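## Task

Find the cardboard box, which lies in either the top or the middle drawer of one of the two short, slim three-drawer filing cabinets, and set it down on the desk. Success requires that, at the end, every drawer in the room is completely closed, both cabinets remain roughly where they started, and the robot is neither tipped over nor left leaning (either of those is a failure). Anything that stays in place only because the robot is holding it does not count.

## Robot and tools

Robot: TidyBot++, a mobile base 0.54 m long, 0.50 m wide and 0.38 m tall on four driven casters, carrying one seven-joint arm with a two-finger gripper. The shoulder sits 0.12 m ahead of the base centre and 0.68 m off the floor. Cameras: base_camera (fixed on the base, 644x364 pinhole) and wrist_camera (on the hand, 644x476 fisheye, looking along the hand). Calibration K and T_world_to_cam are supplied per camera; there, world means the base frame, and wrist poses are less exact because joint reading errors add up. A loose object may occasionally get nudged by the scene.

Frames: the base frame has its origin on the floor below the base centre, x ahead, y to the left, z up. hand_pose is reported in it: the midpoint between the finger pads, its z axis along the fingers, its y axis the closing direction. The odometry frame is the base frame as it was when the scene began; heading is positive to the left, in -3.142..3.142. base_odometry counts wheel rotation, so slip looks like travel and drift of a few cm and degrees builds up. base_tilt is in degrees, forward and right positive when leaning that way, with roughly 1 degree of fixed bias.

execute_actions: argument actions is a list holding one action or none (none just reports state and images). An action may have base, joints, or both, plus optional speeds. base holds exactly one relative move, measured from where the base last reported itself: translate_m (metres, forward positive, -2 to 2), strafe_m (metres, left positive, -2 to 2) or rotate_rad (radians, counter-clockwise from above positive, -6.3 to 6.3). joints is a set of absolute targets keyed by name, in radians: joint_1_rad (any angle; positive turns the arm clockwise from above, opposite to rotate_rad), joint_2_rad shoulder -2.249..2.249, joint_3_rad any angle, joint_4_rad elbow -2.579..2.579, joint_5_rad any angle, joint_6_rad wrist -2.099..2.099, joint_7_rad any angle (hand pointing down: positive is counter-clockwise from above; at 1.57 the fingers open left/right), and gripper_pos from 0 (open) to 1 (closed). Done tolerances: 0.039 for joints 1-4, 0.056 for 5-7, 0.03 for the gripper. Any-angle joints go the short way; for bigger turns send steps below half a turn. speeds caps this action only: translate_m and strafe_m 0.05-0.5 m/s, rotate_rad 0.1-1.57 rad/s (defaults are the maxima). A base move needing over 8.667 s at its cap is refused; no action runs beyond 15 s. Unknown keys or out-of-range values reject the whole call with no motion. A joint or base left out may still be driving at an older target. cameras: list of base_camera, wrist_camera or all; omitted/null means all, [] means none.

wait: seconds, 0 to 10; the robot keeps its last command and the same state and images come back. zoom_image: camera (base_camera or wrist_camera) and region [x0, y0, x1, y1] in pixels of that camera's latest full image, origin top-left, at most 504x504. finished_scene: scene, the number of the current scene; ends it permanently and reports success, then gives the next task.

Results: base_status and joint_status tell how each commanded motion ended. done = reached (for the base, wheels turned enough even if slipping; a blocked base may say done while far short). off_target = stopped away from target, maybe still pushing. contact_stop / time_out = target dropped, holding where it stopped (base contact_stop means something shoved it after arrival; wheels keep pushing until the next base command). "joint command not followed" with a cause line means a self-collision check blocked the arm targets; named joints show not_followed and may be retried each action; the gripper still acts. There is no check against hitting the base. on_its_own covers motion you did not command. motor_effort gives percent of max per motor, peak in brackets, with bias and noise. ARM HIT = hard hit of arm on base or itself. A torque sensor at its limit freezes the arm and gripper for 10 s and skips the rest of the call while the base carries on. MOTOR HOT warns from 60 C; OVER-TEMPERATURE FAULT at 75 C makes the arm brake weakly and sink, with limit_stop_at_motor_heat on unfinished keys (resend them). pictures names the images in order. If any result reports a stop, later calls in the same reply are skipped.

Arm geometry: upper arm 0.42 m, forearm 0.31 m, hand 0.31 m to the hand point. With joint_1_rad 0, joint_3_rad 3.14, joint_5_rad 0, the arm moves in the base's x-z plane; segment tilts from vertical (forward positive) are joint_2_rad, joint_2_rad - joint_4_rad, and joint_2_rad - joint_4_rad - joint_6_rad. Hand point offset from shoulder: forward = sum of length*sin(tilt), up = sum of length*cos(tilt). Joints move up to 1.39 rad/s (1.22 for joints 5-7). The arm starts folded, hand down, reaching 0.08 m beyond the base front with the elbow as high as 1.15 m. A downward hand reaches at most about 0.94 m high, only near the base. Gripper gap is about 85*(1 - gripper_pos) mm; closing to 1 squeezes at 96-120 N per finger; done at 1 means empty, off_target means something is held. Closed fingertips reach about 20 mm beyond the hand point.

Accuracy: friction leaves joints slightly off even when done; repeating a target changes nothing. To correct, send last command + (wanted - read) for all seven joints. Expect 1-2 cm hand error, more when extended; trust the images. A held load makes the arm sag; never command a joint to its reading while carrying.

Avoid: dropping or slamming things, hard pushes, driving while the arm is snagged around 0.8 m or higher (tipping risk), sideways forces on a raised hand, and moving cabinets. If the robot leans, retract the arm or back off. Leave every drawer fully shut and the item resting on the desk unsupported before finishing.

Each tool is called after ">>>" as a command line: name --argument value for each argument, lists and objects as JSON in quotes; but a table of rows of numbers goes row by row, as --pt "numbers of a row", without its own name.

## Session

>>> execute_actions --actions '[{"joints":{"joint_6_rad":0.3}}]'

Scene clock: 1.43 s.
base_odometry: x=+0.000 y=+0.000 heading=+0.000 (m, m, rad; odometry frame)
base_tilt: forward=+0.2 right=+0.3 (deg)
base_status: not commanded
joint_positions: joint_1_rad=+0.026 joint_2_rad=-0.398 joint_3_rad=+3.141 joint_4_rad=-2.498 joint_5_rad=+0.001 joint_6_rad=+0.287 joint_7_rad=+1.629 gripper_pos=+0.000
joint_status: all done
motor_effort: joint_1_rad=+0(0) joint_2_rad=-2(3) joint_3_rad=-1(1) joint_4_rad=+21(20) joint_5_rad=+1(1) joint_6_rad=+7(7) joint_7_rad=-1(1) (%)
hand_pose: x=+0.5294 y=-0.0089 z=+0.8364 quat_wxyz=(+0.026, +0.787, +0.014, +0.616) (m; base frame)
pictures: base_camera, wrist_camera
camera_calibration (this result's frames):
wrist_camera: T_world_to_cam=[[0.102268, -0.984766, 0.140628, -0.174173], [-0.316991, -0.166261, -0.933742, 0.995997], [0.942899, 0.0509143, -0.329166, -0.0860435], [0, 0, 0, 1]] pos_world=[0.414665, -0.00154346, 0.926175]
Images, in order (width x height): base_camera 644x364, wrist_camera 644x476.

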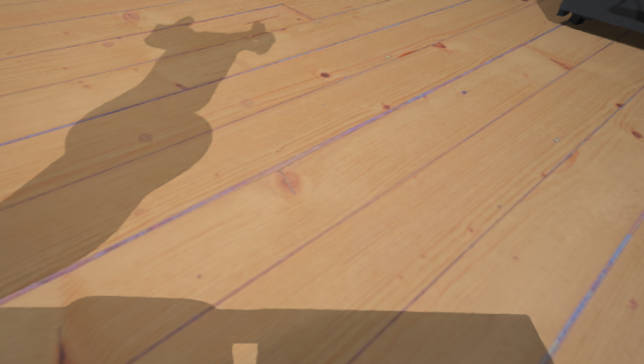

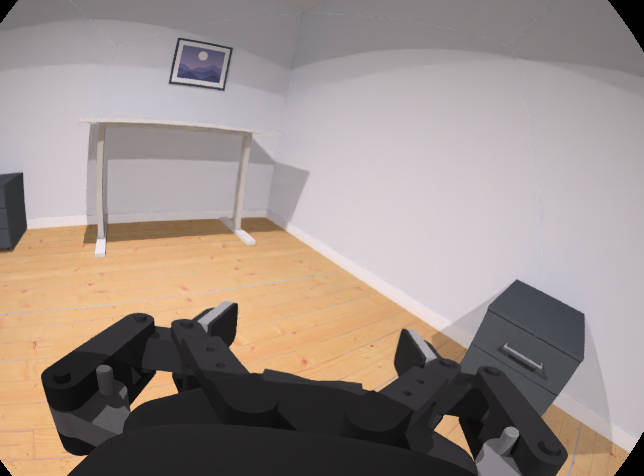

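>>> execute_actions --actions '[{"base":{"rotate_rad":-0.95},"joints":{"joint_1_rad":0,"joint_7_rad":1.55}}]'

Scene clock: 8.23 s.
base_odometry: x=+0.000 y=+0.000 heading=-0.950 (m, m, rad; odometry frame)
base_tilt: forward=+0.2 right=+0.2 (deg)
base_status: done
joint_positions: joint_1_rad=+0.000 joint_2_rad=-0.398 joint_3_rad=+3.141 joint_4_rad=-2.498 joint_5_rad=+0.001 joint_6_rad=+0.287 joint_7_rad=+1.566 gripper_pos=+0.000
joint_status: all done
motor_effort: joint_1_rad=-1(0) joint_2_rad=-3(5) joint_3_rad=+0(1) joint_4_rad=+20(20) joint_5_rad=+1(0) joint_6_rad=+7(7) joint_7_rad=-1(0) (%)
hand_pose: x=+0.5295 y=+0.0014 z=+0.8364 quat_wxyz=(-0.001, +0.787, -0.002, +0.617) (m; base frame)
pictures: base_camera, wrist_camera
camera_calibration (this result's frames):
wrist_camera: T_world_to_cam=[[0.112103, -0.990516, 0.0794402, -0.117981], [-0.314874, -0.111233, -0.942593, 1.00396], [0.94249, 0.0806536, -0.324357, -0.0905121], [0, 0, 0, 1]] pos_world=[0.414653, 0.0021117, 0.926339]
Images, in order (width x height): base_camera 644x364, wrist_camera 644x476.

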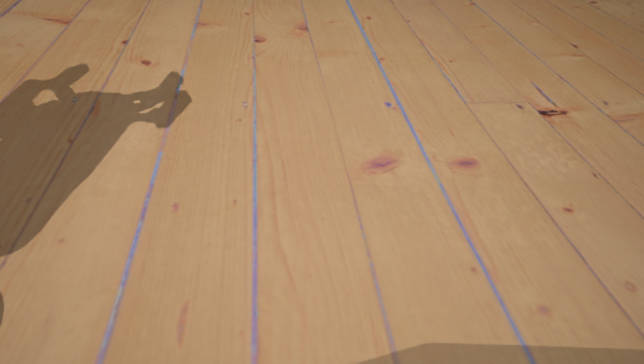

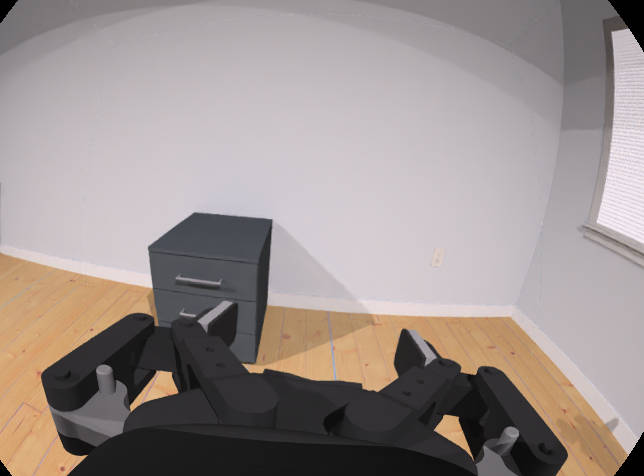

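>>> execute_actions --actions '[{"base":{"rotate_rad":0.13},"joints":{"joint_2_rad":1.28,"joint_4_rad":-1.33,"joint_6_rad":0.77}}]' --cameras '[]'

>>> execute_actions --actions '[{"base":{"strafe_m":0.28}}]'

Scene clock: 17.67 s.
base_odometry: x=+0.000 y=+0.000 heading=-0.820 (m, m, rad; odometry frame)
base_tilt: forward=+0.2 right=+0.2 (deg)
base_status: done
joint_positions: joint_1_rad=+0.000 joint_2_rad=+1.270 joint_3_rad=+3.140 joint_4_rad=-1.345 joint_5_rad=+0.001 joint_6_rad=+0.735 joint_7_rad=+1.566 gripper_pos=+0.000
joint_status: all done
motor_effort: joint_1_rad=+0(0) joint_2_rad=-42(45) joint_3_rad=-2(1) joint_4_rad=+14(21) joint_5_rad=+1(1) joint_6_rad=+7(7) joint_7_rad=+0(2) (%)
hand_pose: x=+0.9754 y=+0.0024 z=+0.4400 quat_wxyz=(-0.002, +0.807, -0.002, +0.590) (m; base frame)
pictures: none
No camera images: the call's "cameras" was empty. Leave "cameras" out to get every camera's image.

Scene clock: 19.77 s.
base_odometry: x=+0.205 y=+0.191 heading=-0.821 (m, m, rad; odometry frame)
base_tilt: forward=+0.2 right=+0.2 (deg)
base_status: done
joint_positions: joint_1_rad=-0.005 joint_2_rad=+1.270 joint_3_rad=+3.140 joint_4_rad=-1.344 joint_5_rad=+0.001 joint_6_rad=+0.736 joint_7_rad=+1.566 gripper_pos=+0.000
joint_status: not commanded
motor_effort: joint_1_rad=-1(3) joint_2_rad=-43(43) joint_3_rad=-2(4) joint_4_rad=+14(15) joint_5_rad=+1(0) joint_6_rad=+7(7) joint_7_rad=-1(1) (%)
hand_pose: x=+0.9757 y=+0.0064 z=+0.4404 quat_wxyz=(-0.004, +0.807, +0.000, +0.590) (m; base frame)
pictures: base_camera, wrist_camera
camera_calibration (this result's frames):
wrist_camera: T_world_to_cam=[[0.122608, -0.989975, 0.0701145, -0.137772], [-0.375528, -0.111672, -0.920059, 0.82104], [0.918665, 0.0864766, -0.385455, -0.589789], [0, 0, 0, 1]] pos_world=[0.867034, 0.00629933, 0.537728]
Images, in order (width x height): base_camera 644x364, wrist_camera 644x476.

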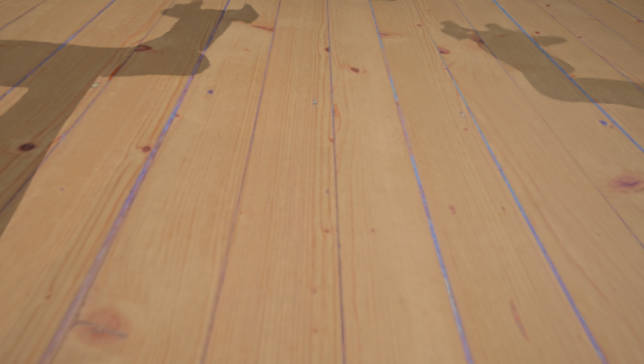

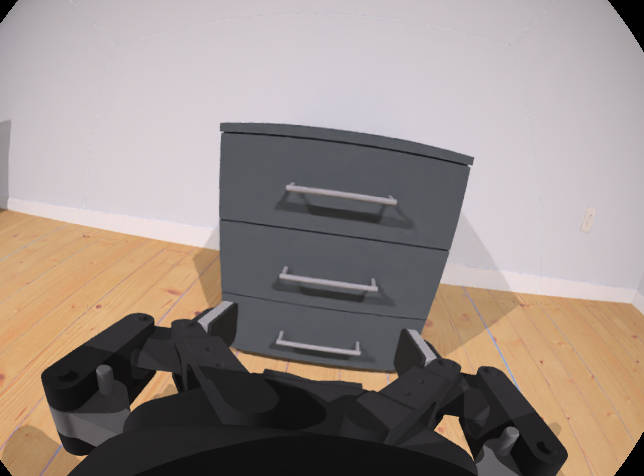

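>>> execute_actions --actions '[{"base":{"translate_m":0.27},"joints":{"joint_7_rad":0.0}}]' --cameras '["wrist_camera"]'

Scene clock: 26.37 s.
base_odometry: x=+0.389 y=-0.006 heading=-0.820 (m, m, rad; odometry frame)
base_tilt: forward=+0.3 right=+0.2 (deg)
base_status: done
joint_positions: joint_1_rad=-0.005 joint_2_rad=+1.270 joint_3_rad=+3.140 joint_4_rad=-1.336 joint_5_rad=+0.001 joint_6_rad=+0.738 joint_7_rad=+0.000 gripper_pos=+0.000
joint_status: all done
motor_effort: joint_1_rad=-1(2) joint_2_rad=-43(45) joint_3_rad=-2(3) joint_4_rad=+14(15) joint_5_rad=+1(0) joint_6_rad=+6(7) joint_7_rad=-1(1) (%)
hand_pose: x=+0.9787 y=+0.0063 z=+0.4444 quat_wxyz=(-0.422, +0.570, -0.567, +0.419) (m; base frame)
pictures: wrist_camera
camera_calibration (this result's frames):
wrist_camera: T_world_to_cam=[[-0.204818, -0.108548, -0.972763, 0.639777], [-0.115989, 0.989521, -0.0859966, 0.194277], [0.971903, 0.0952161, -0.215262, -0.718792], [0, 0, 0, 1]] pos_world=[0.852168, -0.0543538, 0.48433]
Images, in order (width x height): wrist_camera 644x476.

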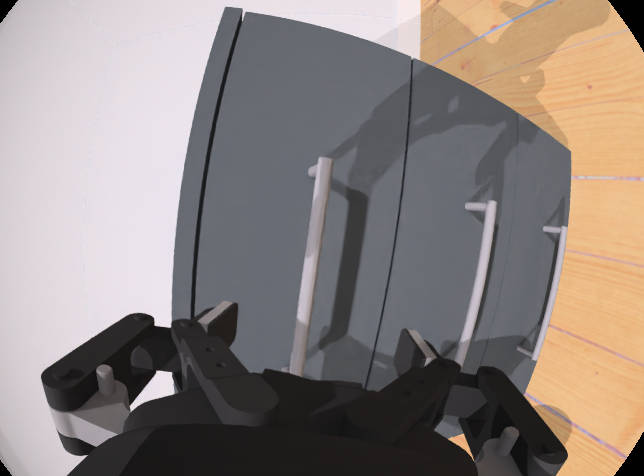

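>>> execute_actions --actions '[{"base":{"translate_m":0.045},"joints":{"joint_2_rad":1.295},"speeds":{"translate_m":0.08}}]' --cameras '["wrist_camera"]'

Scene clock: 35.33 s.
base_odometry: x=+0.420 y=-0.039 heading=-0.820 (m, m, rad; odometry frame)
base_tilt: forward=+0.3 right=+0.3 (deg)
base_status: done
joint_positions: joint_1_rad=-0.004 joint_2_rad=+1.279 joint_3_rad=+3.140 joint_4_rad=-1.336 joint_5_rad=+0.001 joint_6_rad=+0.738 joint_7_rad=+0.000 gripper_pos=+0.000
joint_status: all done
motor_effort: joint_1_rad=-1(2) joint_2_rad=-42(44) joint_3_rad=-2(3) joint_4_rad=+14(16) joint_5_rad=+1(1) joint_6_rad=+6(7) joint_7_rad=-1(0) (%)
hand_pose: x=+0.9768 y=+0.0061 z=+0.4373 quat_wxyz=(-0.419, +0.572, -0.569, +0.416) (m; base frame)
pictures: wrist_camera
camera_calibration (this result's frames):
wrist_camera: T_world_to_cam=[[-0.212455, -0.108543, -0.971124, 0.639228], [-0.116473, 0.98954, -0.0851202, 0.19371], [0.970205, 0.0950257, -0.222875, -0.713515], [0, 0, 0, 1]] pos_world=[0.850625, -0.054498, 0.478234]
Images, in order (width x height): wrist_camera 644x476.

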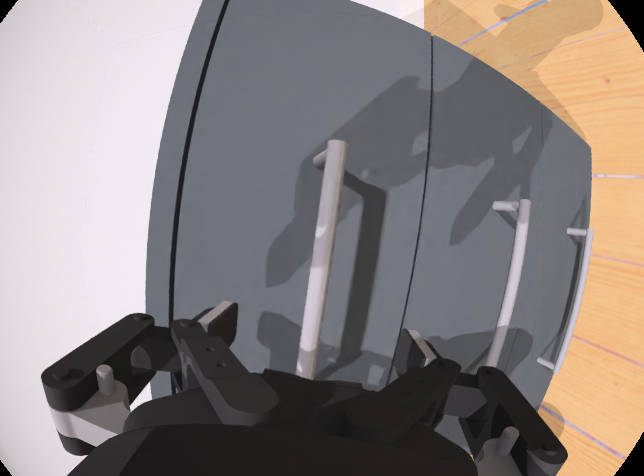

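>>> execute_actions --actions '[{"base":{"translate_m":0.015},"speeds":{"translate_m":0.05}}]' --cameras '["wrist_camera"]'

>>> execute_actions --actions '[{"joints":{"gripper_pos":0.92}}]' --cameras '["wrist_camera"]'

Scene clock: 40.37 s.
base_odometry: x=+0.431 y=-0.050 heading=-0.820 (m, m, rad; odometry frame)
base_tilt: forward=+0.2 right=+0.3 (deg)
base_status: done
joint_positions: joint_1_rad=-0.004 joint_2_rad=+1.279 joint_3_rad=+3.140 joint_4_rad=-1.335 joint_5_rad=+0.001 joint_6_rad=+0.738 joint_7_rad=+0.000 gripper_pos=+0.000
joint_status: not commanded
motor_effort: joint_1_rad=+0(1) joint_2_rad=-42(44) joint_3_rad=-2(3) joint_4_rad=+14(15) joint_5_rad=+1(1) joint_6_rad=+7(7) joint_7_rad=-1(1) (%)
hand_pose: x=+0.9769 y=+0.0060 z=+0.4374 quat_wxyz=(-0.419, +0.572, -0.569, +0.417) (m; base frame)
pictures: wrist_camera
camera_calibration (this result's frames):
wrist_camera: T_world_to_cam=[[-0.212046, -0.108529, -0.971215, 0.639011], [-0.116382, 0.989546, -0.0851676, 0.193712], [0.970305, 0.0949728, -0.22246, -0.713864], [0, 0, 0, 1]] pos_world=[0.85071, -0.0545376, 0.478308]
Images, in order (width x height): wrist_camera 644x476.

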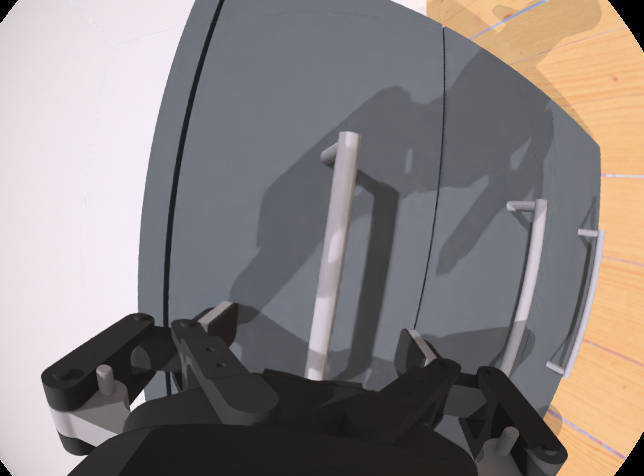

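Scene clock: 41.43 s.
base_odometry: x=+0.431 y=-0.050 heading=-0.820 (m, m, rad; odometry frame)
base_tilt: forward=+0.2 right=+0.3 (deg)
base_status: not commanded
joint_positions: joint_1_rad=-0.004 joint_2_rad=+1.283 joint_3_rad=+3.140 joint_4_rad=-1.336 joint_5_rad=+0.001 joint_6_rad=+0.746 joint_7_rad=+0.000 gripper_pos=+0.907
joint_status: all done
motor_effort: joint_1_rad=-1(1) joint_2_rad=-41(46) joint_3_rad=-2(2) joint_4_rad=+15(19) joint_5_rad=+0(0) joint_6_rad=+6(8) joint_7_rad=-2(1) (%)
hand_pose: x=+0.9764 y=+0.0060 z=+0.4359 quat_wxyz=(-0.420, +0.571, -0.568, +0.418) (m; base frame)
pictures: wrist_camera
camera_calibration (this result's frames):
wrist_camera: T_world_to_cam=[[-0.208847, -0.108504, -0.97191, 0.634625], [-0.116095, 0.989549, -0.0855262, 0.193402], [0.971033, 0.0949718, -0.219261, -0.715794], [0, 0, 0, 1]] pos_world=[0.850052, -0.054541, 0.476394]
Images, in order (width x height): wrist_camera 644x476.

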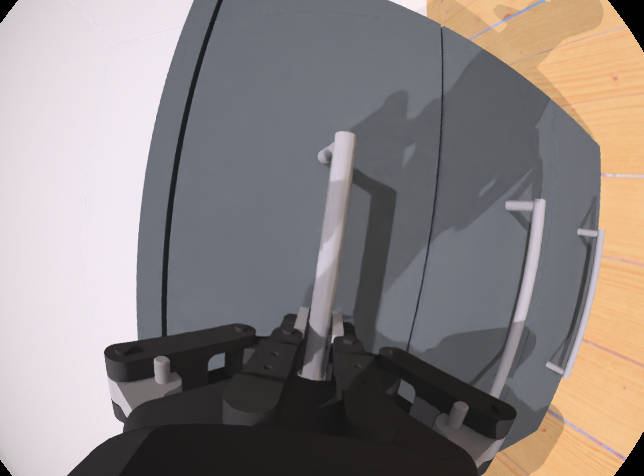

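>>> execute_actions --actions '[{"base":{"translate_m":-0.27},"joints":{"gripper_pos":0.937},"speeds":{"translate_m":0.1}}]' --cameras '["wrist_camera"]'

Scene clock: 47.67 s.
base_odometry: x=+0.246 y=+0.147 heading=-0.820 (m, m, rad; odometry frame)
base_tilt: forward=+0.3 right=+0.2 (deg)
base_status: done
joint_positions: joint_1_rad=-0.005 joint_2_rad=+1.291 joint_3_rad=+3.140 joint_4_rad=-1.323 joint_5_rad=+0.001 joint_6_rad=+0.748 joint_7_rad=+0.000 gripper_pos=+0.917
joint_status: all done
motor_effort: joint_1_rad=-1(3) joint_2_rad=-42(47) joint_3_rad=-3(3) joint_4_rad=+13(16) joint_5_rad=+1(1) joint_6_rad=+6(9) joint_7_rad=-1(1) (%)
hand_pose: x=+0.9794 y=+0.0068 z=+0.4358 quat_wxyz=(-0.423, +0.570, -0.566, +0.419) (m; base frame)
pictures: wrist_camera
camera_calibration (this result's frames):
wrist_camera: T_world_to_cam=[[-0.20206, -0.108644, -0.973328, 0.629237], [-0.116368, 0.989451, -0.0862858, 0.193572], [0.972435, 0.095829, -0.212571, -0.723049], [0, 0, 0, 1]] pos_world=[0.852788, -0.0538786, 0.475457]
Images, in order (width x height): wrist_camera 644x476.

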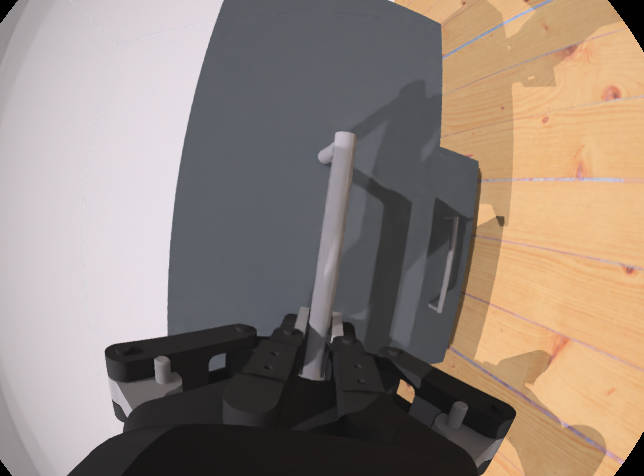

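>>> execute_actions --actions '[{"joints":{"gripper_pos":0.3}}]' --cameras '[]'

>>> execute_actions --actions '[{"base":{"translate_m":-0.09}}]' --cameras '[]'

>>> execute_actions --actions '[{"joints":{"joint_2_rad":0.9,"joint_4_rad":-0.9,"joint_6_rad":-0.6,"joint_7_rad":1.57,"gripper_pos":0}}]' --cameras '["wrist_camera"]'

Scene clock: 54.77 s.
base_odometry: x=+0.246 y=+0.147 heading=-0.819 (m, m, rad; odometry frame)
base_tilt: forward=+0.2 right=+0.2 (deg)
base_status: not commanded
joint_positions: joint_1_rad=-0.005 joint_2_rad=+1.291 joint_3_rad=+3.140 joint_4_rad=-1.325 joint_5_rad=+0.001 joint_6_rad=+0.748 joint_7_rad=+0.000 gripper_pos=+0.300
joint_status: all done
motor_effort: joint_1_rad=+0(1) joint_2_rad=-43(45) joint_3_rad=-2(3) joint_4_rad=+14(16) joint_5_rad=+1(1) joint_6_rad=+7(8) joint_7_rad=-2(1) (%)
hand_pose: x=+0.9789 y=+0.0068 z=+0.4352 quat_wxyz=(-0.422, +0.570, -0.567, +0.419) (m; base frame)
pictures: none
No camera images: the call's "cameras" was empty. Leave "cameras" out to get every camera's image.

Scene clock: 55.97 s.
base_odometry: x=+0.185 y=+0.213 heading=-0.819 (m, m, rad; odometry frame)
base_tilt: forward=+0.3 right=+0.4 (deg)
base_status: done
joint_positions: joint_1_rad=-0.005 joint_2_rad=+1.291 joint_3_rad=+3.140 joint_4_rad=-1.327 joint_5_rad=+0.001 joint_6_rad=+0.748 joint_7_rad=+0.000 gripper_pos=+0.300
joint_status: not commanded
motor_effort: joint_1_rad=-1(1) joint_2_rad=-43(44) joint_3_rad=-2(3) joint_4_rad=+14(15) joint_5_rad=+1(1) joint_6_rad=+7(7) joint_7_rad=-1(1) (%)
hand_pose: x=+0.9781 y=+0.0068 z=+0.4342 quat_wxyz=(-0.422, +0.571, -0.567, +0.418) (m; base frame)
pictures: none
No camera images: the call's "cameras" was empty. Leave "cameras" out to get every camera's image.

Scene clock: 57.93 s.
base_odometry: x=+0.185 y=+0.213 heading=-0.819 (m, m, rad; odometry frame)
base_tilt: forward=+0.2 right=+0.2 (deg)
base_status: not commanded
joint_positions: joint_1_rad=-0.005 joint_2_rad=+0.900 joint_3_rad=+3.140 joint_4_rad=-0.907 joint_5_rad=+0.001 joint_6_rad=-0.570 joint_7_rad=+1.558 gripper_pos=+0.000
joint_status: all done
motor_effort: joint_1_rad=-1(1) joint_2_rad=-42(47) joint_3_rad=-2(2) joint_4_rad=+20(21) joint_5_rad=+1(1) joint_6_rad=+4(9) joint_7_rad=-2(2) (%)
hand_pose: x=+0.9697 y=+0.0065 z=+0.6454 quat_wxyz=(-0.004, +0.928, -0.003, +0.373) (m; base frame)
pictures: wrist_camera
camera_calibration (this result's frames):
wrist_camera: T_world_to_cam=[[0.137479, -0.990504, 0.00152133, -0.121485], [-0.769928, -0.10783, -0.628954, 1.20196], [0.623146, 0.0852967, -0.777441, 0.0342602], [0, 0, 0, 1]] pos_world=[0.920778, 0.00635427, 0.7828]
Images, in order (width x height): wrist_camera 644x476.

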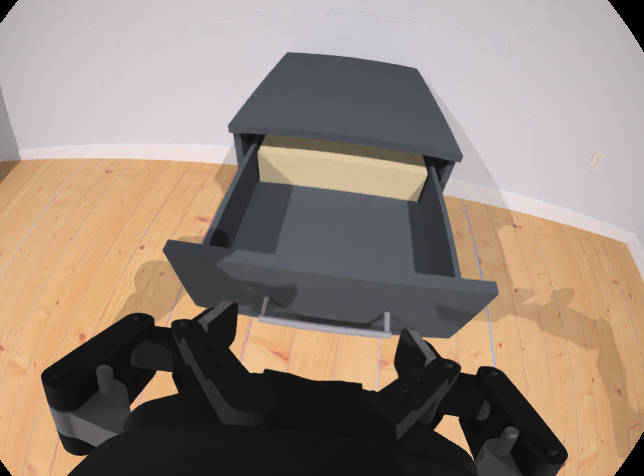

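>>> execute_actions --actions '[{"base":{"translate_m":0.2},"joints":{"joint_6_rad":-1.0}}]' --cameras '["wrist_camera"]'

Scene clock: 67.40 s.
base_odometry: x=+0.321 y=+0.067 heading=-0.819 (m, m, rad; odometry frame)
base_tilt: forward=+0.3 right=+0.2 (deg)
base_status: done
joint_positions: joint_1_rad=-0.003 joint_2_rad=+0.898 joint_3_rad=+3.140 joint_4_rad=-0.903 joint_5_rad=+0.001 joint_6_rad=-0.990 joint_7_rad=+1.558 gripper_pos=+0.000
joint_status: all done
motor_effort: joint_1_rad=-1(4) joint_2_rad=-43(45) joint_3_rad=-2(4) joint_4_rad=+20(22) joint_5_rad=+1(0) joint_6_rad=+2(4) joint_7_rad=-1(1) (%)
hand_pose: x=+0.8612 y=+0.0039 z=+0.5800 quat_wxyz=(-0.002, +0.985, -0.004, +0.175) (m; base frame)
pictures: wrist_camera
camera_calibration (this result's frames):
wrist_camera: T_world_to_cam=[[0.124504, -0.99089, -0.0513373, -0.0672457], [-0.958039, -0.106591, -0.266083, 1.02854], [0.258187, 0.0823117, -0.962582, 0.472909], [0, 0, 0, 1]] pos_world=[0.871659, 0.00407463, 0.72544]
Images, in order (width x height): wrist_camera 644x476.

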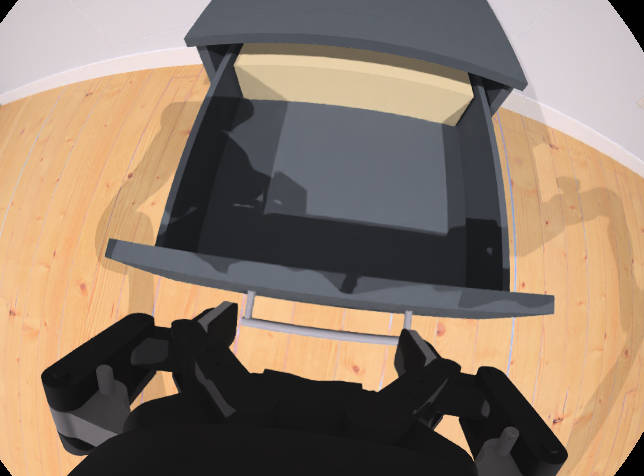

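>>> execute_actions --actions '[{"joints":{"joint_2_rad":1.0,"joint_4_rad":-1.12,"joint_6_rad":-0.93,"joint_7_rad":0,"gripper_pos":1}}]' --cameras '[]'

>>> execute_actions --actions '[{"base":{"translate_m":0.335},"speeds":{"translate_m":0.11}}]' --cameras '["wrist_camera"]'

Scene clock: 78.03 s.
base_odometry: x=+0.321 y=+0.067 heading=-0.819 (m, m, rad; odometry frame)
base_tilt: forward=+0.2 right=+0.3 (deg)
base_status: not commanded
joint_positions: joint_1_rad=-0.003 joint_2_rad=+0.987 joint_3_rad=+3.140 joint_4_rad=-1.111 joint_5_rad=+0.001 joint_6_rad=-0.965 joint_7_rad=+0.001 gripper_pos=+0.999
joint_status: all done
motor_effort: joint_1_rad=-1(0) joint_2_rad=-40(42) joint_3_rad=-2(2) joint_4_rad=+15(19) joint_5_rad=+1(1) joint_6_rad=+0(2) joint_7_rad=-1(1) (%)
hand_pose: x=+0.7663 y=+0.0036 z=+0.4454 quat_wxyz=(-0.028, +0.708, -0.705, +0.028) (m; base frame)
pictures: none
No camera images: the call's "cameras" was empty. Leave "cameras" out to get every camera's image.

Scene clock: 81.63 s.
base_odometry: x=+0.551 y=-0.178 heading=-0.818 (m, m, rad; odometry frame)
base_tilt: forward=+0.3 right=+0.2 (deg)
base_status: done
joint_positions: joint_1_rad=-0.003 joint_2_rad=+0.985 joint_3_rad=+3.140 joint_4_rad=-1.116 joint_5_rad=+0.001 joint_6_rad=-0.961 joint_7_rad=+0.001 gripper_pos=+0.999
joint_status: not commanded
motor_effort: joint_1_rad=+0(3) joint_2_rad=-39(41) joint_3_rad=-2(3) joint_4_rad=+15(20) joint_5_rad=+1(1) joint_6_rad=+0(7) joint_7_rad=-1(1) (%)
hand_pose: x=+0.7655 y=+0.0036 z=+0.4450 quat_wxyz=(-0.028, +0.708, -0.705, +0.028) (m; base frame)
pictures: wrist_camera
camera_calibration (this result's frames):
wrist_camera: T_world_to_cam=[[-0.979419, -0.112434, -0.167624, 0.831123], [-0.125692, 0.989549, 0.0706754, 0.109979], [0.157926, 0.0902899, -0.983314, 0.453705], [0, 0, 0, 1]] pos_world=[0.756189, -0.0563484, 0.577678]
Images, in order (width x height): wrist_camera 644x476.

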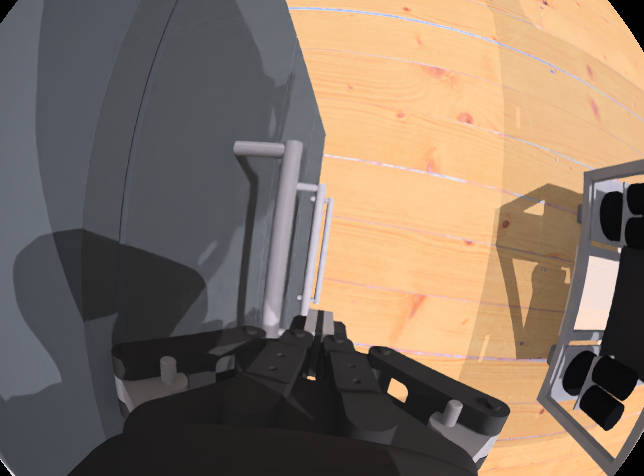

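>>> execute_actions --actions '[{"base":{"translate_m":0.017},"speeds":{"translate_m":0.05}}]' --cameras '["wrist_camera"]'

>>> execute_actions --actions '[{"base":{"translate_m":-0.28}}]' --cameras '[]'

>>> execute_actions --actions '[{"joints":{"joint_2_rad":1.56,"joint_4_rad":-1.05,"joint_6_rad":0.58,"gripper_pos":0.4}}]' --cameras '["wrist_camera"]'

Scene clock: 90.77 s.
base_odometry: x=+0.562 y=-0.190 heading=-0.818 (m, m, rad; odometry frame)
base_tilt: forward=+0.2 right=+0.2 (deg)
base_status: done
joint_positions: joint_1_rad=-0.002 joint_2_rad=+0.988 joint_3_rad=+3.140 joint_4_rad=-1.153 joint_5_rad=+0.001 joint_6_rad=-0.963 joint_7_rad=+0.001 gripper_pos=+0.999
joint_status: not commanded
motor_effort: joint_1_rad=+0(1) joint_2_rad=-38(42) joint_3_rad=-1(2) joint_4_rad=+21(24) joint_5_rad=+1(1) joint_6_rad=+5(10) joint_7_rad=-2(2) (%)
hand_pose: x=+0.7466 y=+0.0035 z=+0.4328 quat_wxyz=(-0.013, +0.709, -0.705, +0.013) (m; base frame)
pictures: wrist_camera
camera_calibration (this result's frames):
wrist_camera: T_world_to_cam=[[-0.985539, -0.112436, -0.126773, 0.797409], [-0.122632, 0.989561, 0.0757005, 0.104093], [0.116938, 0.0901523, -0.989039, 0.477766], [0, 0, 0, 1]] pos_world=[0.742774, -0.0564211, 0.56574]
Images, in order (width x height): wrist_camera 644x476.

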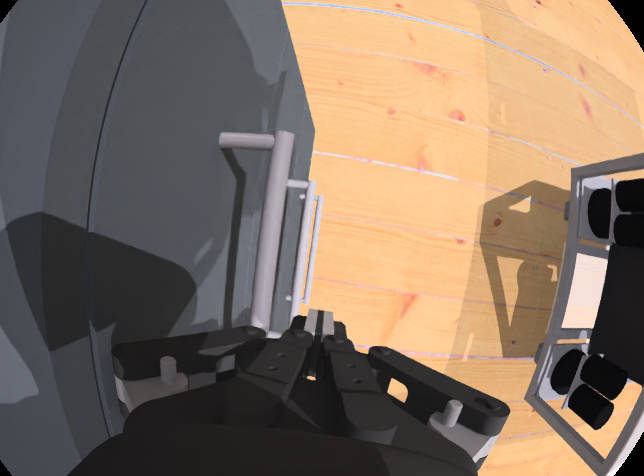

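Scene clock: 92.77 s.
base_odometry: x=+0.371 y=+0.015 heading=-0.817 (m, m, rad; odometry frame)
base_tilt: forward=+0.2 right=+0.3 (deg)
base_status: done
joint_positions: joint_1_rad=+0.001 joint_2_rad=+0.990 joint_3_rad=+3.140 joint_4_rad=-1.120 joint_5_rad=+0.001 joint_6_rad=-0.959 joint_7_rad=+0.001 gripper_pos=+0.999
joint_status: not commanded
motor_effort: joint_1_rad=-1(5) joint_2_rad=-40(42) joint_3_rad=-2(4) joint_4_rad=+15(20) joint_5_rad=+1(1) joint_6_rad=+0(7) joint_7_rad=+0(2) (%)
hand_pose: x=+0.7633 y=+0.0016 z=+0.4411 quat_wxyz=(-0.026, +0.707, -0.706, +0.026) (m; base frame)
pictures: none
No camera images: the call's "cameras" was empty. Leave "cameras" out to get every camera's image.

Scene clock: 95.00 s.
base_odometry: x=+0.371 y=+0.015 heading=-0.817 (m, m, rad; odometry frame)
base_tilt: forward=+0.3 right=+0.2 (deg)
base_status: not commanded
joint_positions: joint_1_rad=+0.001 joint_2_rad=+1.553 joint_3_rad=+3.140 joint_4_rad=-1.063 joint_5_rad=+0.001 joint_6_rad=+0.549 joint_7_rad=+0.001 gripper_pos=+0.400
joint_status: all done
motor_effort: joint_1_rad=-1(1) joint_2_rad=-44(45) joint_3_rad=-2(2) joint_4_rad=+13(15) joint_5_rad=+1(1) joint_6_rad=+6(6) joint_7_rad=-1(0) (%)
hand_pose: x=+0.9710 y=+0.0017 z=+0.2689 quat_wxyz=(-0.362, +0.608, -0.607, +0.362) (m; base frame)
pictures: wrist_camera
camera_calibration (this result's frames):
wrist_camera: T_world_to_cam=[[-0.393044, -0.107993, -0.913156, 0.633778], [-0.125699, 0.990067, -0.0629848, 0.186042], [0.910888, 0.0900267, -0.402714, -0.638969], [0, 0, 0, 1]] pos_world=[0.854517, -0.0582264, 0.333134]
Images, in order (width x height): wrist_camera 644x476.

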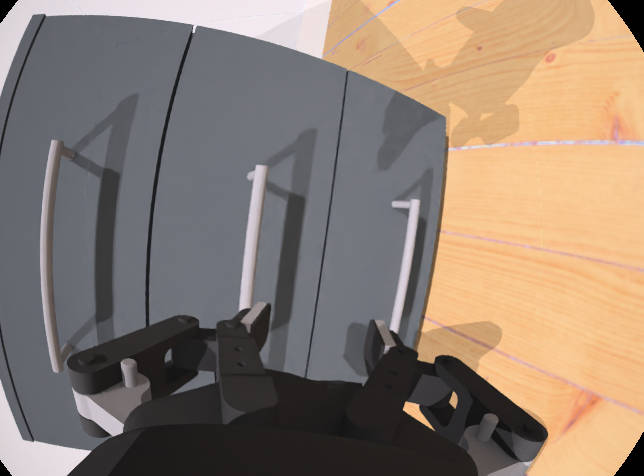

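>>> execute_actions --actions '[{"base":{"translate_m":0.065},"joints":{"joint_2_rad":1.525},"speeds":{"translate_m":0.08}}]' --cameras '["wrist_camera"]'

Scene clock: 100.63 s.
base_odometry: x=+0.415 y=-0.033 heading=-0.818 (m, m, rad; odometry frame)
base_tilt: forward=+0.2 right=+0.3 (deg)
base_status: done
joint_positions: joint_1_rad=+0.001 joint_2_rad=+1.536 joint_3_rad=+3.140 joint_4_rad=-1.058 joint_5_rad=+0.001 joint_6_rad=+0.549 joint_7_rad=+0.001 gripper_pos=+0.400
joint_status: all done
motor_effort: joint_1_rad=-1(1) joint_2_rad=-43(47) joint_3_rad=-2(3) joint_4_rad=+13(15) joint_5_rad=+1(1) joint_6_rad=+7(7) joint_7_rad=-1(1) (%)
hand_pose: x=+0.9802 y=+0.0017 z=+0.2860 quat_wxyz=(-0.369, +0.604, -0.603, +0.368) (m; base frame)
pictures: wrist_camera
camera_calibration (this result's frames):
wrist_camera: T_world_to_cam=[[-0.37218, -0.108, -0.921856, 0.634998], [-0.124225, 0.990067, -0.0658378, 0.187658], [0.91981, 0.0900144, -0.3819, -0.655243], [0, 0, 0, 1]] pos_world=[0.862345, -0.0582331, 0.347494]
Images, in order (width x height): wrist_camera 644x476.

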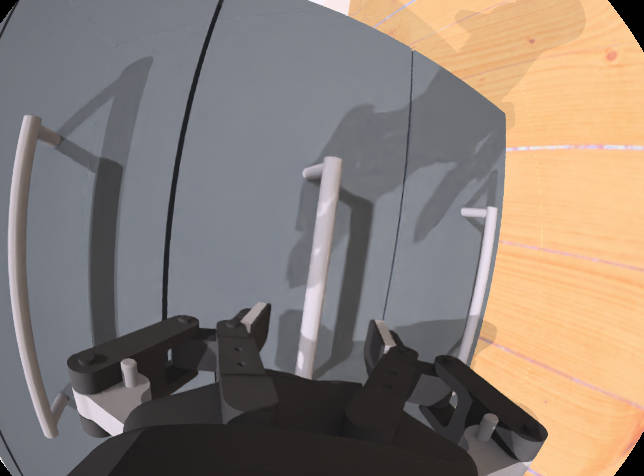

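>>> execute_actions --actions '[{"base":{"translate_m":0.022},"speeds":{"translate_m":0.05}}]' --cameras '["wrist_camera"]'

>>> execute_actions --actions '[{"joints":{"gripper_pos":0.937}}]' --cameras '[]'

>>> execute_actions --actions '[{"base":{"translate_m":-0.27},"speeds":{"translate_m":0.11}}]' --cameras '["wrist_camera"]'

Scene clock: 107.33 s.
base_odometry: x=+0.430 y=-0.049 heading=-0.818 (m, m, rad; odometry frame)
base_tilt: forward=+0.2 right=+0.3 (deg)
base_status: done
joint_positions: joint_1_rad=+0.001 joint_2_rad=+1.537 joint_3_rad=+3.140 joint_4_rad=-1.069 joint_5_rad=+0.001 joint_6_rad=+0.549 joint_7_rad=+0.001 gripper_pos=+0.400
joint_status: not commanded
motor_effort: joint_1_rad=-1(3) joint_2_rad=-46(50) joint_3_rad=-2(3) joint_4_rad=+17(22) joint_5_rad=+1(1) joint_6_rad=+7(9) joint_7_rad=-1(0) (%)
hand_pose: x=+0.9750 y=+0.0016 z=+0.2801 quat_wxyz=(-0.365, +0.606, -0.606, +0.365) (m; base frame)
pictures: wrist_camera
camera_calibration (this result's frames):
wrist_camera: T_world_to_cam=[[-0.383774, -0.107937, -0.917097, 0.637589], [-0.124898, 0.990086, -0.0642624, 0.186969], [0.914942, 0.0898813, -0.39345, -0.644722], [0, 0, 0, 1]] pos_world=[0.857925, -0.0583475, 0.343081]
Images, in order (width x height): wrist_camera 644x476.

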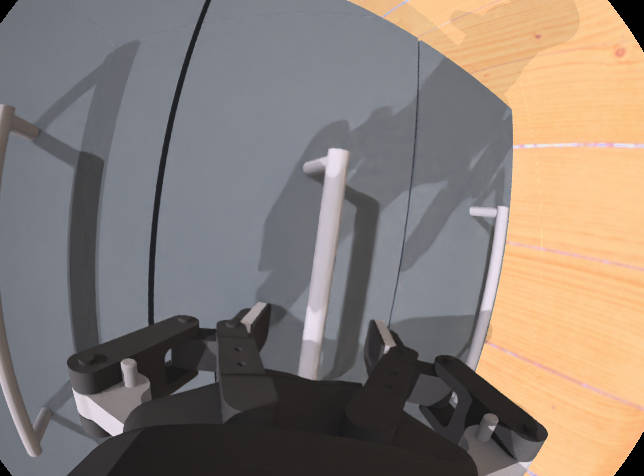

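Scene clock: 108.17 s.
base_odometry: x=+0.430 y=-0.049 heading=-0.818 (m, m, rad; odometry frame)
base_tilt: forward=+0.3 right=+0.2 (deg)
base_status: not commanded
joint_positions: joint_1_rad=+0.001 joint_2_rad=+1.538 joint_3_rad=+3.140 joint_4_rad=-1.064 joint_5_rad=+0.001 joint_6_rad=+0.550 joint_7_rad=+0.001 gripper_pos=+0.918
joint_status: all done
motor_effort: joint_1_rad=-1(1) joint_2_rad=-45(51) joint_3_rad=-3(3) joint_4_rad=+16(20) joint_5_rad=+0(0) joint_6_rad=+7(11) joint_7_rad=-1(1) (%)
hand_pose: x=+0.9767 y=+0.0016 z=+0.2813 quat_wxyz=(-0.366, +0.605, -0.605, +0.366) (m; base frame)
pictures: none
No camera images: the call's "cameras" was empty. Leave "cameras" out to get every camera's image.

Scene clock: 111.20 s.
base_odometry: x=+0.245 y=+0.148 heading=-0.818 (m, m, rad; odometry frame)
base_tilt: forward=+0.3 right=+0.2 (deg)
base_status: done
joint_positions: joint_1_rad=+0.003 joint_2_rad=+1.541 joint_3_rad=+3.140 joint_4_rad=-1.058 joint_5_rad=+0.001 joint_6_rad=+0.550 joint_7_rad=+0.001 gripper_pos=+0.918
joint_status: not commanded
motor_effort: joint_1_rad=-2(3) joint_2_rad=-46(52) joint_3_rad=-4(4) joint_4_rad=+15(18) joint_5_rad=+1(1) joint_6_rad=+7(10) joint_7_rad=-1(1) (%)
hand_pose: x=+0.9781 y=-0.0007 z=+0.2815 quat_wxyz=(-0.367, +0.604, -0.605, +0.368) (m; base frame)
pictures: wrist_camera
camera_calibration (this result's frames):
wrist_camera: T_world_to_cam=[[-0.376757, -0.106946, -0.920118, 0.633852], [-0.121766, 0.990411, -0.0652567, 0.186906], [0.918274, 0.0874535, -0.386167, -0.652067], [0, 0, 0, 1]] pos_world=[0.860343, -0.0603008, 0.343609]
Images, in order (width x height): wrist_camera 644x476.

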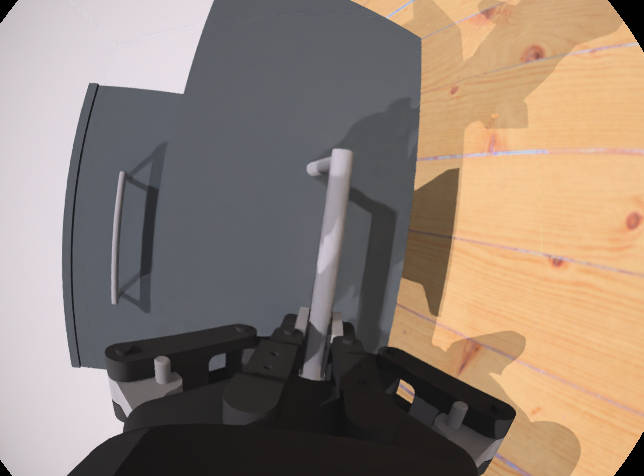

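>>> execute_actions --actions '[{"joints":{"gripper_pos":0.4}}]' --cameras '[]'

>>> execute_actions --actions '[{"base":{"translate_m":-0.1}}]' --cameras '[]'

>>> execute_actions --actions '[{"joints":{"joint_2_rad":1.15,"joint_4_rad":-0.5,"joint_6_rad":-0.9,"joint_7_rad":1.57,"gripper_pos":0}}]' --cameras '["wrist_camera"]'

Scene clock: 118.80 s.
base_odometry: x=+0.245 y=+0.148 heading=-0.818 (m, m, rad; odometry frame)
base_tilt: forward=+0.3 right=+0.2 (deg)
base_status: not commanded
joint_positions: joint_1_rad=+0.003 joint_2_rad=+1.539 joint_3_rad=+3.140 joint_4_rad=-1.058 joint_5_rad=+0.001 joint_6_rad=+0.550 joint_7_rad=+0.001 gripper_pos=+0.400
joint_status: all done
motor_effort: joint_1_rad=-1(2) joint_2_rad=-44(47) joint_3_rad=-2(3) joint_4_rad=+14(18) joint_5_rad=+1(1) joint_6_rad=+6(9) joint_7_rad=+0(2) (%)
hand_pose: x=+0.9793 y=-0.0005 z=+0.2839 quat_wxyz=(-0.368, +0.603, -0.604, +0.368) (m; base frame)
pictures: none
No camera images: the call's "cameras" was empty. Leave "cameras" out to get every camera's image.

Scene clock: 120.03 s.
base_odometry: x=+0.177 y=+0.221 heading=-0.817 (m, m, rad; odometry frame)
base_tilt: forward=+0.2 right=+0.2 (deg)
base_status: done
joint_positions: joint_1_rad=+0.003 joint_2_rad=+1.537 joint_3_rad=+3.140 joint_4_rad=-1.055 joint_5_rad=+0.001 joint_6_rad=+0.550 joint_7_rad=+0.001 gripper_pos=+0.400
joint_status: not commanded
motor_effort: joint_1_rad=-1(2) joint_2_rad=-43(46) joint_3_rad=-2(3) joint_4_rad=+14(16) joint_5_rad=+1(1) joint_6_rad=+6(6) joint_7_rad=-1(1) (%)
hand_pose: x=+0.9809 y=-0.0004 z=+0.2863 quat_wxyz=(-0.369, +0.602, -0.604, +0.370) (m; base frame)
pictures: none
No camera images: the call's "cameras" was empty. Leave "cameras" out to get every camera's image.

Scene clock: 122.10 s.
base_odometry: x=+0.177 y=+0.221 heading=-0.817 (m, m, rad; odometry frame)
base_tilt: forward=+0.2 right=+0.3 (deg)
base_status: not commanded
joint_positions: joint_1_rad=+0.003 joint_2_rad=+1.150 joint_3_rad=+3.140 joint_4_rad=-0.506 joint_5_rad=+0.001 joint_6_rad=-0.869 joint_7_rad=+1.555 gripper_pos=+0.000
joint_status: all done
motor_effort: joint_1_rad=+0(0) joint_2_rad=-46(48) joint_3_rad=-2(2) joint_4_rad=+20(21) joint_5_rad=+1(1) joint_6_rad=+3(7) joint_7_rad=-1(0) (%)
hand_pose: x=+0.9963 y=-0.0008 z=+0.5731 quat_wxyz=(-0.002, +0.953, -0.009, +0.303) (m; base frame)
pictures: wrist_camera
camera_calibration (this result's frames):
wrist_camera: T_world_to_cam=[[0.124736, -0.991986, -0.020115, -0.107103], [-0.855452, -0.0972532, -0.508669, 1.19249], [0.502637, 0.0806569, -0.860727, 0.12993], [0, 0, 0, 1]] pos_world=[0.968166, -0.000751551, 0.716261]
Images, in order (width x height): wrist_camera 644x476.

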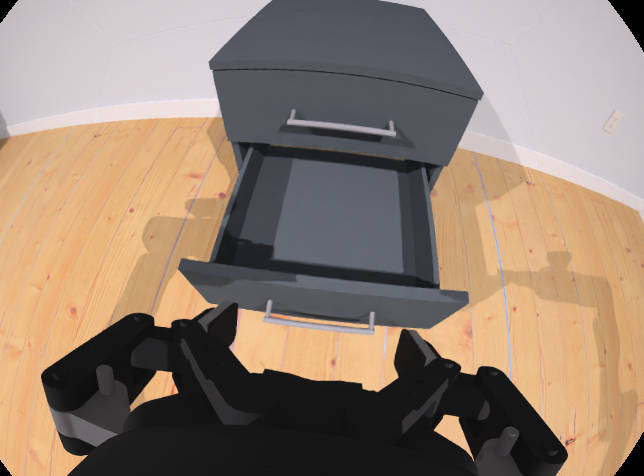

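>>> execute_actions --actions '[{"joints":{"joint_2_rad":1.48,"joint_4_rad":-1.06,"joint_6_rad":0.55,"gripper_pos":1}}]' --cameras '["wrist_camera"]'

Scene clock: 129.87 s.
base_odometry: x=+0.177 y=+0.221 heading=-0.817 (m, m, rad; odometry frame)
base_tilt: forward=+0.2 right=+0.2 (deg)
base_status: not commanded
joint_positions: joint_1_rad=+0.003 joint_2_rad=+1.473 joint_3_rad=+3.140 joint_4_rad=-1.052 joint_5_rad=+0.001 joint_6_rad=+0.518 joint_7_rad=+1.555 gripper_pos=+0.999
joint_status: all done
motor_effort: joint_1_rad=+0(0) joint_2_rad=-45(49) joint_3_rad=-2(2) joint_4_rad=+15(21) joint_5_rad=+1(1) joint_6_rad=+7(6) joint_7_rad=+0(1) (%)
hand_pose: x=+1.0016 y=-0.0004 z=+0.3350 quat_wxyz=(-0.004, +0.843, -0.008, +0.537) (m; base frame)
pictures: wrist_camera
camera_calibration (this result's frames):
wrist_camera: T_world_to_cam=[[0.118154, -0.991985, 0.0447736, -0.12737], [-0.491549, -0.0976063, -0.865363, 0.830922], [0.862797, 0.0802378, -0.499142, -0.559639], [0, 0, 0, 1]] pos_world=[0.906343, -0.000342196, 0.445412]
Images, in order (width x height): wrist_camera 644x476.

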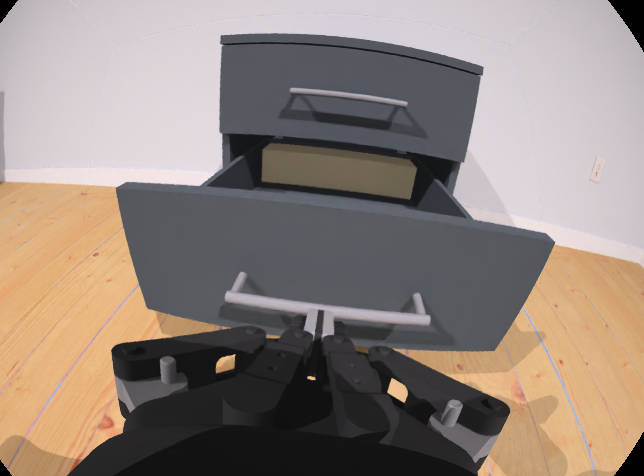

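>>> execute_actions --actions '[{"base":{"translate_m":0.35},"speeds":{"translate_m":0.11}}]' --cameras '["wrist_camera"]'

Scene clock: 136.40 s.
base_odometry: x=+0.417 y=-0.034 heading=-0.816 (m, m, rad; odometry frame)
base_tilt: forward=+0.2 right=+0.3 (deg)
base_status: done
joint_positions: joint_1_rad=+0.003 joint_2_rad=+1.473 joint_3_rad=+3.140 joint_4_rad=-1.058 joint_5_rad=+0.001 joint_6_rad=+0.519 joint_7_rad=+1.555 gripper_pos=+0.999
joint_status: not commanded
motor_effort: joint_1_rad=+0(2) joint_2_rad=-46(48) joint_3_rad=-2(3) joint_4_rad=+15(18) joint_5_rad=+1(1) joint_6_rad=+7(8) joint_7_rad=-1(1) (%)
hand_pose: x=+0.9993 y=-0.0004 z=+0.3320 quat_wxyz=(-0.004, +0.845, -0.008, +0.535) (m; base frame)
pictures: wrist_camera
camera_calibration (this result's frames):
wrist_camera: T_world_to_cam=[[0.118468, -0.991979, 0.044071, -0.126985], [-0.496556, -0.0976203, -0.862498, 0.831234], [0.859882, 0.080295, -0.504138, -0.554526], [0, 0, 0, 1]] pos_world=[0.904625, -0.000295969, 0.442977]
Images, in order (width x height): wrist_camera 644x476.

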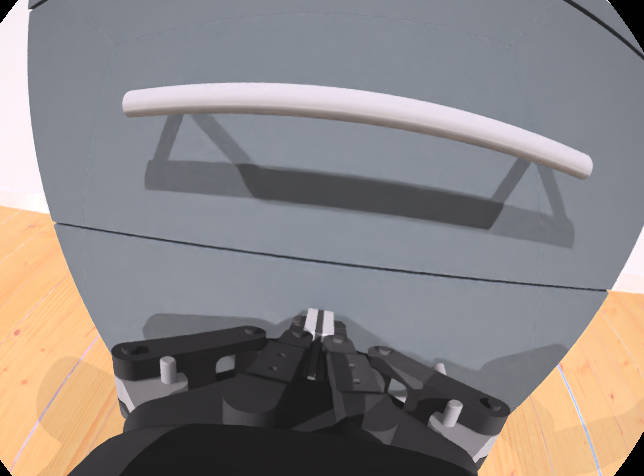

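>>> execute_actions --actions '[{"base":{"translate_m":0.012},"speeds":{"translate_m":0.05}}]' --cameras '[]'

>>> execute_actions --actions '[{"base":{"translate_m":-0.5}}]' --cameras '["wrist_camera"]'

>>> execute_actions --actions '[{"base":{"rotate_rad":1.57},"joints":{"joint_2_rad":0.4,"joint_4_rad":-2.0,"joint_6_rad":0.65,"gripper_pos":0.3}}]'

Scene clock: 149.03 s.
base_odometry: x=+0.425 y=-0.043 heading=-0.816 (m, m, rad; odometry frame)
base_tilt: forward=+0.2 right=+0.3 (deg)
base_status: done
joint_positions: joint_1_rad=+0.003 joint_2_rad=+1.475 joint_3_rad=+3.140 joint_4_rad=-1.075 joint_5_rad=+0.001 joint_6_rad=+0.519 joint_7_rad=+1.555 gripper_pos=+0.999
joint_status: not commanded
motor_effort: joint_1_rad=-1(2) joint_2_rad=-45(50) joint_3_rad=-2(3) joint_4_rad=+18(24) joint_5_rad=+1(0) joint_6_rad=+7(8) joint_7_rad=-1(1) (%)
hand_pose: x=+0.9919 y=-0.0003 z=+0.3225 quat_wxyz=(-0.004, +0.850, -0.008, +0.527) (m; base frame)
pictures: none
No camera images: the call's "cameras" was empty. Leave "cameras" out to get every camera's image.

Scene clock: 151.60 s.
base_odometry: x=+0.082 y=+0.322 heading=-0.816 (m, m, rad; odometry frame)
base_tilt: forward=+0.2 right=+0.2 (deg)
base_status: done
joint_positions: joint_1_rad=+0.003 joint_2_rad=+1.475 joint_3_rad=+3.140 joint_4_rad=-1.060 joint_5_rad=+0.001 joint_6_rad=+0.519 joint_7_rad=+1.555 gripper_pos=+0.999
joint_status: not commanded
motor_effort: joint_1_rad=-1(6) joint_2_rad=-45(47) joint_3_rad=-2(4) joint_4_rad=+15(17) joint_5_rad=+1(1) joint_6_rad=+6(7) joint_7_rad=-1(0) (%)
hand_pose: x=+0.9977 y=-0.0008 z=+0.3291 quat_wxyz=(-0.004, +0.846, -0.008, +0.533) (m; base frame)
pictures: wrist_camera
camera_calibration (this result's frames):
wrist_camera: T_world_to_cam=[[0.118111, -0.992044, 0.0435647, -0.126617], [-0.500204, -0.0973378, -0.86042, 0.830886], [0.857815, 0.0798338, -0.507721, -0.551294], [0, 0, 0, 1]] pos_world=[0.903476, -0.000721281, 0.440523]
Images, in order (width x height): wrist_camera 644x476.

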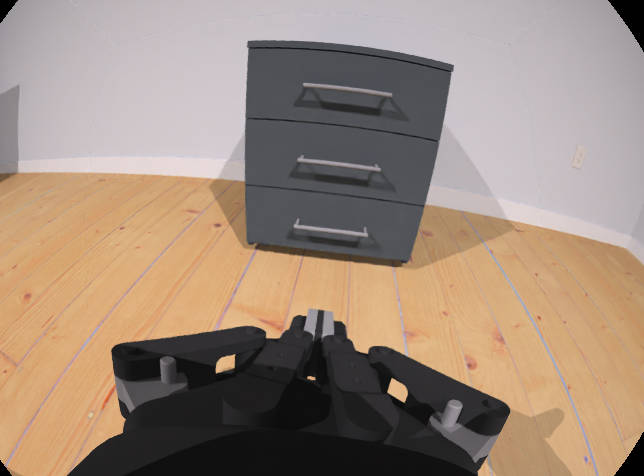

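Scene clock: 154.20 s.
base_odometry: x=+0.082 y=+0.322 heading=+0.754 (m, m, rad; odometry frame)
base_tilt: forward=+0.3 right=+0.3 (deg)
base_status: done
joint_positions: joint_1_rad=-0.006 joint_2_rad=+0.412 joint_3_rad=+3.131 joint_4_rad=-1.987 joint_5_rad=+0.001 joint_6_rad=+0.617 joint_7_rad=+1.555 gripper_pos=+0.300
joint_status: all done
motor_effort: joint_1_rad=-1(9) joint_2_rad=-27(48) joint_3_rad=-2(5) joint_4_rad=+17(17) joint_5_rad=+1(1) joint_6_rad=+7(7) joint_7_rad=-1(1) (%)
hand_pose: x=+0.8041 y=+0.0117 z=+0.7701 quat_wxyz=(-0.011, +0.778, -0.001, +0.628) (m; base frame)
pictures: base_camera, wrist_camera
camera_calibration (this result's frames):
wrist_camera: T_world_to_cam=[[0.122828, -0.990111, 0.0677812, -0.133034], [-0.285306, -0.100644, -0.953138, 1.01332], [0.950533, 0.097734, -0.294847, -0.40106], [0, 0, 0, 1]] pos_world=[0.686667, 0.00946261, 0.856598]
Images, in order (width x height): base_camera 644x364, wrist_camera 644x476.

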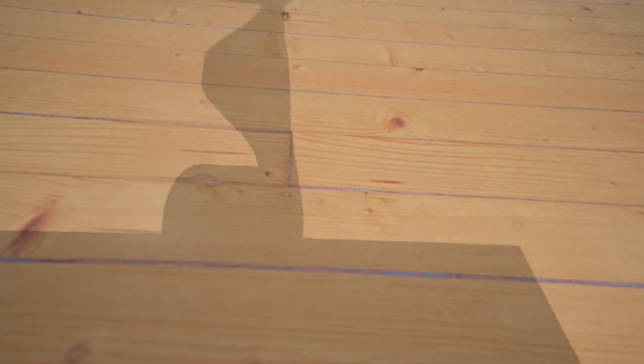

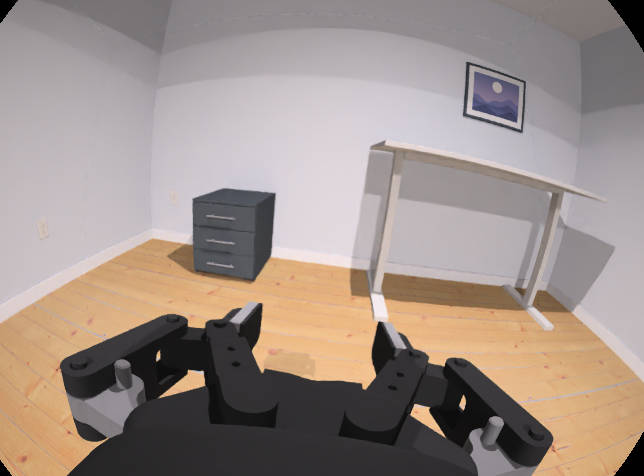

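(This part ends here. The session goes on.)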